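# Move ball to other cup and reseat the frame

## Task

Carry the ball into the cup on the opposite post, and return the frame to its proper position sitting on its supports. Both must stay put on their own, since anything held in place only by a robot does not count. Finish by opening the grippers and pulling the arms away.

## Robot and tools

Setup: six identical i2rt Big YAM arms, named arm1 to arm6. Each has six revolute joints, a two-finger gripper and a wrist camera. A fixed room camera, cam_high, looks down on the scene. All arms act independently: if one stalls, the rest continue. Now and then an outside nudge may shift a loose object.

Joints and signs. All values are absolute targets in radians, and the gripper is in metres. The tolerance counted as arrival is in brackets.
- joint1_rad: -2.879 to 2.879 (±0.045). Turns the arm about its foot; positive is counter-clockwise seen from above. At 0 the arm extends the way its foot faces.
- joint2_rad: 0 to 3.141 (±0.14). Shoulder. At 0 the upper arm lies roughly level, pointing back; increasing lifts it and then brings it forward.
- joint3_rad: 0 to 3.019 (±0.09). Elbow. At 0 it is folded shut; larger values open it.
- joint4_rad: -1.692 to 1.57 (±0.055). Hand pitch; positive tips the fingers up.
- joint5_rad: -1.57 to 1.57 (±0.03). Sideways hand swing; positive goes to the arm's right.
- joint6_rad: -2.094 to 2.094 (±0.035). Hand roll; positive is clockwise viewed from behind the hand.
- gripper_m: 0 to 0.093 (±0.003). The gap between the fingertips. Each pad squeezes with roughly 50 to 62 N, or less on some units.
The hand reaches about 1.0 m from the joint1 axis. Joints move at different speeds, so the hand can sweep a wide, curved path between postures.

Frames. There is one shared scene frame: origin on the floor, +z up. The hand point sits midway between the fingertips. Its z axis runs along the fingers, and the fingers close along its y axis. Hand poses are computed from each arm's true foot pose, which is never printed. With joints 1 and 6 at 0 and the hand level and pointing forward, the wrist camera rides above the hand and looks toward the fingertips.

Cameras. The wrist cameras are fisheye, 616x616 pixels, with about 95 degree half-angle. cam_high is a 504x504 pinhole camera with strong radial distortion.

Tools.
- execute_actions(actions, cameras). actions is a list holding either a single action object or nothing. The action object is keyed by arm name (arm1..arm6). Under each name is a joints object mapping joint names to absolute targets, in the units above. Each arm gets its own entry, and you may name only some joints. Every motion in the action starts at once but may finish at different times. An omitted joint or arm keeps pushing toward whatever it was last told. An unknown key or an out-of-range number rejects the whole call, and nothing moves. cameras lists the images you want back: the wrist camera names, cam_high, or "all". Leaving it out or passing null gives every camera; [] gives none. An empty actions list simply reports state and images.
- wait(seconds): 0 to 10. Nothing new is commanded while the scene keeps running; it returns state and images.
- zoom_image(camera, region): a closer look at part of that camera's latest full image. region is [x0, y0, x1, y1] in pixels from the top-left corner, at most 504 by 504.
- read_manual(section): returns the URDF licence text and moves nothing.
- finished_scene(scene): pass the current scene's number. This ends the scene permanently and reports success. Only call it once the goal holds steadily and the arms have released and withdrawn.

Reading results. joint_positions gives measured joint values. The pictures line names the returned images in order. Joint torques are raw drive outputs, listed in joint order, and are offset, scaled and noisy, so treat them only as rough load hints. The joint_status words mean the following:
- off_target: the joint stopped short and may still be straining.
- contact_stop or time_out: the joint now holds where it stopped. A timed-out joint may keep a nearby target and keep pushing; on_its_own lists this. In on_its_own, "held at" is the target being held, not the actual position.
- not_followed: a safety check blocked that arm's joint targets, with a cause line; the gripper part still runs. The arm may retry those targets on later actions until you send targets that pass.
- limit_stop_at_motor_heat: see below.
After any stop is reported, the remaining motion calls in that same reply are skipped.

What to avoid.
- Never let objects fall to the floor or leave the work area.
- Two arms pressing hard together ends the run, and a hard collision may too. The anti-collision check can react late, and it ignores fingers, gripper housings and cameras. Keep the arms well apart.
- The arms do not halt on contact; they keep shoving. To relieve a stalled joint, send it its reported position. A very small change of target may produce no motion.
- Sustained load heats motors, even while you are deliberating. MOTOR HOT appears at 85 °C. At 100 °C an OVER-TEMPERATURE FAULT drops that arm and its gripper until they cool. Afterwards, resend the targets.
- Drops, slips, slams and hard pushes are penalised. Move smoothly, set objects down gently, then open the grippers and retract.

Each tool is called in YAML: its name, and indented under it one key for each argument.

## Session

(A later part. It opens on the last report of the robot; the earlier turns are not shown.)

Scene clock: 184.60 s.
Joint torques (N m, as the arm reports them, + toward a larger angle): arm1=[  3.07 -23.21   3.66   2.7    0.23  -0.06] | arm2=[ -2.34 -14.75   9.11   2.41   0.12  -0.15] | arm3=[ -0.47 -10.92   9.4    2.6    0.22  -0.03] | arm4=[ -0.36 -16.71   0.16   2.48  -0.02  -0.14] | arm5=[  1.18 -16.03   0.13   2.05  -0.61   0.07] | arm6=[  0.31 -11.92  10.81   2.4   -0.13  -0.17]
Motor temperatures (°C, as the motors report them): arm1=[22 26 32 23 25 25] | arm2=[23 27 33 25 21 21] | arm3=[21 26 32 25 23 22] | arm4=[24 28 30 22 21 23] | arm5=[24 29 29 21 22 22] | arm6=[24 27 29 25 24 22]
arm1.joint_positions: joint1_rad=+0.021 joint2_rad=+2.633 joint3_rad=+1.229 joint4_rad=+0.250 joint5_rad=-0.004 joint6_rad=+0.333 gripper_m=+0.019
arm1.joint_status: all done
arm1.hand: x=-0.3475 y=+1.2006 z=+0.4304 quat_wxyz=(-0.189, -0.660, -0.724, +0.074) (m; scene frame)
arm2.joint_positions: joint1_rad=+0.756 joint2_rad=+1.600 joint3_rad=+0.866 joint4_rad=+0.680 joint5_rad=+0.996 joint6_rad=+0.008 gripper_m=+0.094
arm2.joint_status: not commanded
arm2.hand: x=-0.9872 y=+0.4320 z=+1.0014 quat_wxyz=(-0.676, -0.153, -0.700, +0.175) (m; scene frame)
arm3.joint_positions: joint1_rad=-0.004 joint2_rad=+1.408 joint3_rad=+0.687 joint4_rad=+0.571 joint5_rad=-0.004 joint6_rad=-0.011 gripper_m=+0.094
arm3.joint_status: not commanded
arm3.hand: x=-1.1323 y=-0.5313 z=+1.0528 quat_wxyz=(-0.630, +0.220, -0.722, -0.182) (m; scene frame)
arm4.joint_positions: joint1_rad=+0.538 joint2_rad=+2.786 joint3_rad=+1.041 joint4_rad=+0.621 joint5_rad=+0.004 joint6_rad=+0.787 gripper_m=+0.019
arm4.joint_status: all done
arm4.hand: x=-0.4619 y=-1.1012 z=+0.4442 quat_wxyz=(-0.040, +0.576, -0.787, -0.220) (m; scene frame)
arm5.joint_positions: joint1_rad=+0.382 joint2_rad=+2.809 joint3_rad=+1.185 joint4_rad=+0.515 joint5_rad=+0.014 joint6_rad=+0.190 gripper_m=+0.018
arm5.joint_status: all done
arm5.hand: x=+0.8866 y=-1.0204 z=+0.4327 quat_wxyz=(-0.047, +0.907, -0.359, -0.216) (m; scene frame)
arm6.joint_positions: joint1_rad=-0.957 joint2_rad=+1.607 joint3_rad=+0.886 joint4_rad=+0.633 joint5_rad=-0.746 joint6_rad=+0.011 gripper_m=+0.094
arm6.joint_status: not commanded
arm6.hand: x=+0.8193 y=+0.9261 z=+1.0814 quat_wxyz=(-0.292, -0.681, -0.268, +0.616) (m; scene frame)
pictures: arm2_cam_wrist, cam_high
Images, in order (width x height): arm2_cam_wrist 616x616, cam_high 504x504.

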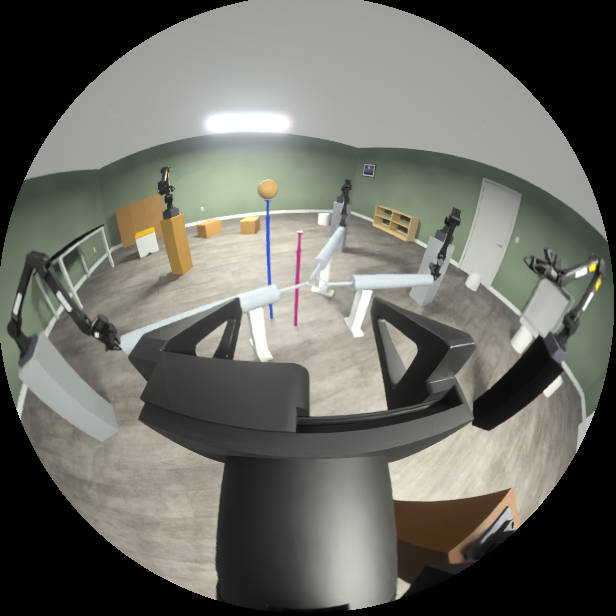

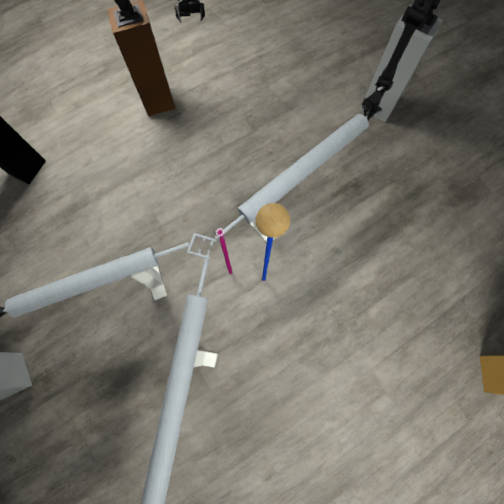

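execute_actions:
  actions:
    - {"arm1":{"joints":{"gripper_m":0.09}},"arm4":{"joints":{"gripper_m":0.09}},"arm5":{"joints":{"gripper_m":0.09}}}
  cameras: []

execute_actions:
  actions:
    - {"arm1":{"joints":{"joint2_rad":2.375,"joint3_rad":1.06,"joint4_rad":0.2}},"arm4":{"joints":{"joint2_rad":2.505,"joint3_rad":0.8,"joint4_rad":0.59}},"arm5":{"joints":{"joint2_rad":2.545,"joint3_rad":0.93,"joint4_rad":0.5}}}
  cameras: []

execute_actions:
  actions:
    - {"arm1":{"joints":{"joint2_rad":2.1,"joint3_rad":0.95,"joint4_rad":0.05}},"arm4":{"joints":{"joint2_rad":2.17,"joint3_rad":0.64,"joint4_rad":0.43}},"arm5":{"joints":{"joint2_rad":2.23,"joint3_rad":0.77,"joint4_rad":0.36}}}
  cameras: ["cam_high","arm2_cam_wrist"]

Scene clock: 190.10 s.
Joint torques (N m, as the arm reports them, + toward a larger angle): arm1=[  1.91 -24.07   3.57   2.54   0.16  -0.13] | arm2=[ -2.21 -14.56   8.99   2.51   0.17  -0.16] | arm3=[ -0.49 -10.92   9.4    2.58   0.22  -0.03] | arm4=[ -0.23 -16.86   0.15   2.29   0.01  -0.11] | arm5=[  1.19 -15.45  -0.08   1.87  -0.09   0.05] | arm6=[ -0.25 -11.52  10.78   2.36  -0.06  -0.17]
Motor temperatures (°C, as the motors report them): arm1=[22 26 31 23 25 25] | arm2=[23 28 33 25 21 21] | arm3=[21 26 32 25 23 22] | arm4=[24 28 29 22 21 23] | arm5=[24 29 29 21 22 22] | arm6=[24 27 29 25 24 22]
arm1.joint_positions: joint1_rad=+0.021 joint2_rad=+2.633 joint3_rad=+1.231 joint4_rad=+0.253 joint5_rad=-0.003 joint6_rad=+0.333 gripper_m=+0.090
arm1.joint_status: all done
arm1.hand: x=-0.3468 y=+1.1989 z=+0.4310 quat_wxyz=(-0.191, -0.660, -0.723, +0.075) (m; scene frame)
arm2.joint_positions: joint1_rad=+0.756 joint2_rad=+1.600 joint3_rad=+0.866 joint4_rad=+0.680 joint5_rad=+0.996 joint6_rad=+0.008 gripper_m=+0.094
arm2.joint_status: not commanded
arm2.hand: x=-0.9872 y=+0.4320 z=+1.0014 quat_wxyz=(-0.676, -0.153, -0.700, +0.175) (m; scene frame)
arm3.joint_positions: joint1_rad=-0.004 joint2_rad=+1.408 joint3_rad=+0.687 joint4_rad=+0.571 joint5_rad=-0.004 joint6_rad=-0.011 gripper_m=+0.094
arm3.joint_status: not commanded
arm3.hand: x=-1.1323 y=-0.5313 z=+1.0528 quat_wxyz=(-0.630, +0.220, -0.722, -0.182) (m; scene frame)
arm4.joint_positions: joint1_rad=+0.538 joint2_rad=+2.786 joint3_rad=+1.041 joint4_rad=+0.626 joint5_rad=+0.004 joint6_rad=+0.784 gripper_m=+0.090
arm4.joint_status: all done
arm4.hand: x=-0.4624 y=-1.1002 z=+0.4448 quat_wxyz=(-0.040, +0.577, -0.785, -0.222) (m; scene frame)
arm5.joint_positions: joint1_rad=+0.385 joint2_rad=+2.809 joint3_rad=+1.185 joint4_rad=+0.517 joint5_rad=+0.002 joint6_rad=+0.191 gripper_m=+0.090
arm5.joint_status: all done
arm5.hand: x=+0.8842 y=-1.0232 z=+0.4329 quat_wxyz=(-0.041, +0.907, -0.356, -0.219) (m; scene frame)
arm6.joint_positions: joint1_rad=-0.957 joint2_rad=+1.607 joint3_rad=+0.886 joint4_rad=+0.633 joint5_rad=-0.746 joint6_rad=+0.011 gripper_m=+0.094
arm6.joint_status: not commanded
arm6.hand: x=+0.8193 y=+0.9261 z=+1.0814 quat_wxyz=(-0.292, -0.681, -0.268, +0.616) (m; scene frame)
pictures: none
No camera images: the call's "cameras" was empty. Leave "cameras" out to get every camera's image.

Scene clock: 191.23 s.
Joint torques (N m, as the arm reports them, + toward a larger angle): arm1=[  2.64 -20.87   3.33   1.07   0.15  -0.13] | arm2=[ -2.33 -14.74   9.06   2.48   0.12  -0.17] | arm3=[ -0.46 -10.94   9.4    2.6    0.22  -0.03] | arm4=[ -0.32 -14.79  -0.04   0.7    0.02  -0.1 ] | arm5=[  1.34 -14.92   0.1    0.61  -0.1    0.06] | arm6=[  0.26 -12.21  10.93   2.46  -0.13  -0.18]
Motor temperatures (°C, as the motors report them): arm1=[22 26 31 23 25 25] | arm2=[23 28 33 25 21 21] | arm3=[21 26 32 25 23 22] | arm4=[24 28 29 22 21 23] | arm5=[24 29 29 21 22 22] | arm6=[24 27 29 25 24 22]
arm1.joint_positions: joint1_rad=+0.021 joint2_rad=+2.370 joint3_rad=+1.057 joint4_rad=+0.212 joint5_rad=-0.003 joint6_rad=+0.333 gripper_m=+0.090
arm1.joint_status: all done
arm1.hand: x=-0.3477 y=+1.1988 z=+0.5334 quat_wxyz=(-0.212, -0.656, -0.719, +0.084) (m; scene frame)
arm2.joint_positions: joint1_rad=+0.756 joint2_rad=+1.600 joint3_rad=+0.866 joint4_rad=+0.680 joint5_rad=+0.996 joint6_rad=+0.008 gripper_m=+0.094
arm2.joint_status: not commanded
arm2.hand: x=-0.9872 y=+0.4320 z=+1.0014 quat_wxyz=(-0.676, -0.153, -0.700, +0.175) (m; scene frame)
arm3.joint_positions: joint1_rad=-0.004 joint2_rad=+1.408 joint3_rad=+0.687 joint4_rad=+0.571 joint5_rad=-0.004 joint6_rad=-0.011 gripper_m=+0.094
arm3.joint_status: not commanded
arm3.hand: x=-1.1323 y=-0.5313 z=+1.0528 quat_wxyz=(-0.630, +0.220, -0.722, -0.182) (m; scene frame)
arm4.joint_positions: joint1_rad=+0.538 joint2_rad=+2.499 joint3_rad=+0.807 joint4_rad=+0.605 joint5_rad=+0.004 joint6_rad=+0.784 gripper_m=+0.090
arm4.joint_status: all done
arm4.hand: x=-0.4594 y=-1.1079 z=+0.5496 quat_wxyz=(-0.042, +0.575, -0.782, -0.237) (m; scene frame)
arm5.joint_positions: joint1_rad=+0.385 joint2_rad=+2.538 joint3_rad=+0.936 joint4_rad=+0.511 joint5_rad=+0.002 joint6_rad=+0.192 gripper_m=+0.090
arm5.joint_status: all done
arm5.hand: x=+0.8987 y=-1.0321 z=+0.5338 quat_wxyz=(-0.042, +0.906, -0.356, -0.225) (m; scene frame)
arm6.joint_positions: joint1_rad=-0.957 joint2_rad=+1.607 joint3_rad=+0.886 joint4_rad=+0.633 joint5_rad=-0.746 joint6_rad=+0.011 gripper_m=+0.094
arm6.joint_status: not commanded
arm6.hand: x=+0.8193 y=+0.9261 z=+1.0814 quat_wxyz=(-0.292, -0.681, -0.268, +0.616) (m; scene frame)
pictures: none
No camera images: the call's "cameras" was empty. Leave "cameras" out to get every camera's image.

Scene clock: 192.47 s.
Joint torques (N m, as the arm reports them, + toward a larger angle): arm1=[  2.57 -18.72   4.71   0.86   0.18  -0.08] | arm2=[ -1.96 -14.07   9.07   2.57   0.12  -0.16] | arm3=[ -0.45 -10.93   9.4    2.59   0.22  -0.03] | arm4=[ -0.32 -13.09   1.56   0.79   0.01  -0.1 ] | arm5=[  0.79 -12.45   1.26   0.77  -0.08   0.06] | arm6=[  0.16 -12.2   10.83   2.32  -0.11  -0.12]
Motor temperatures (°C, as the motors report them): arm1=[22 26 31 23 25 25] | arm2=[23 28 33 25 21 21] | arm3=[21 26 32 25 23 22] | arm4=[24 28 29 22 21 23] | arm5=[24 29 29 21 22 22] | arm6=[24 27 29 25 24 22]
arm1.joint_positions: joint1_rad=+0.021 joint2_rad=+2.095 joint3_rad=+0.940 joint4_rad=+0.063 joint5_rad=-0.003 joint6_rad=+0.333 gripper_m=+0.090
arm1.joint_status: all done
arm1.hand: x=-0.3530 y=+1.2083 z=+0.6328 quat_wxyz=(-0.216, -0.655, -0.719, +0.086) (m; scene frame)
arm2.joint_positions: joint1_rad=+0.756 joint2_rad=+1.600 joint3_rad=+0.866 joint4_rad=+0.680 joint5_rad=+0.996 joint6_rad=+0.008 gripper_m=+0.094
arm2.joint_status: not commanded
arm2.hand: x=-0.9872 y=+0.4320 z=+1.0014 quat_wxyz=(-0.676, -0.153, -0.700, +0.175) (m; scene frame)
arm3.joint_positions: joint1_rad=-0.004 joint2_rad=+1.408 joint3_rad=+0.687 joint4_rad=+0.571 joint5_rad=-0.004 joint6_rad=-0.011 gripper_m=+0.094
arm3.joint_status: not commanded
arm3.hand: x=-1.1323 y=-0.5313 z=+1.0528 quat_wxyz=(-0.630, +0.220, -0.722, -0.182) (m; scene frame)
arm4.joint_positions: joint1_rad=+0.538 joint2_rad=+2.162 joint3_rad=+0.643 joint4_rad=+0.444 joint5_rad=+0.004 joint6_rad=+0.783 gripper_m=+0.090
arm4.joint_status: all done
arm4.hand: x=-0.4566 y=-1.1149 z=+0.6530 quat_wxyz=(-0.043, +0.574, -0.781, -0.244) (m; scene frame)
arm5.joint_positions: joint1_rad=+0.385 joint2_rad=+2.218 joint3_rad=+0.771 joint4_rad=+0.370 joint5_rad=+0.002 joint6_rad=+0.192 gripper_m=+0.090
arm5.joint_status: all done
arm5.hand: x=+0.9017 y=-1.0339 z=+0.6405 quat_wxyz=(-0.043, +0.904, -0.355, -0.233) (m; scene frame)
arm6.joint_positions: joint1_rad=-0.957 joint2_rad=+1.607 joint3_rad=+0.886 joint4_rad=+0.633 joint5_rad=-0.746 joint6_rad=+0.011 gripper_m=+0.094
arm6.joint_status: not commanded
arm6.hand: x=+0.8193 y=+0.9261 z=+1.0814 quat_wxyz=(-0.292, -0.681, -0.268, +0.616) (m; scene frame)
pictures: arm2_cam_wrist, cam_high
Images, in order (width x height): arm2_cam_wrist 616x616, cam_high 504x504.

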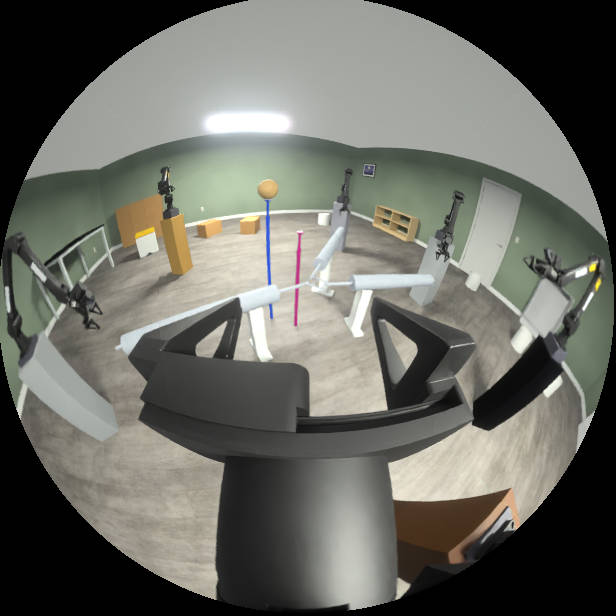

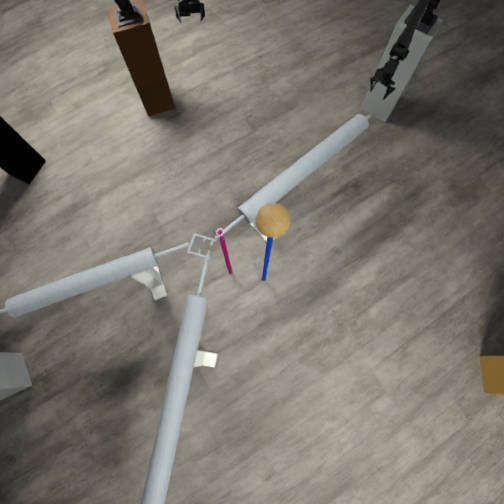

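finished_scene:
  scene: 2

The scene is finished: the task was done.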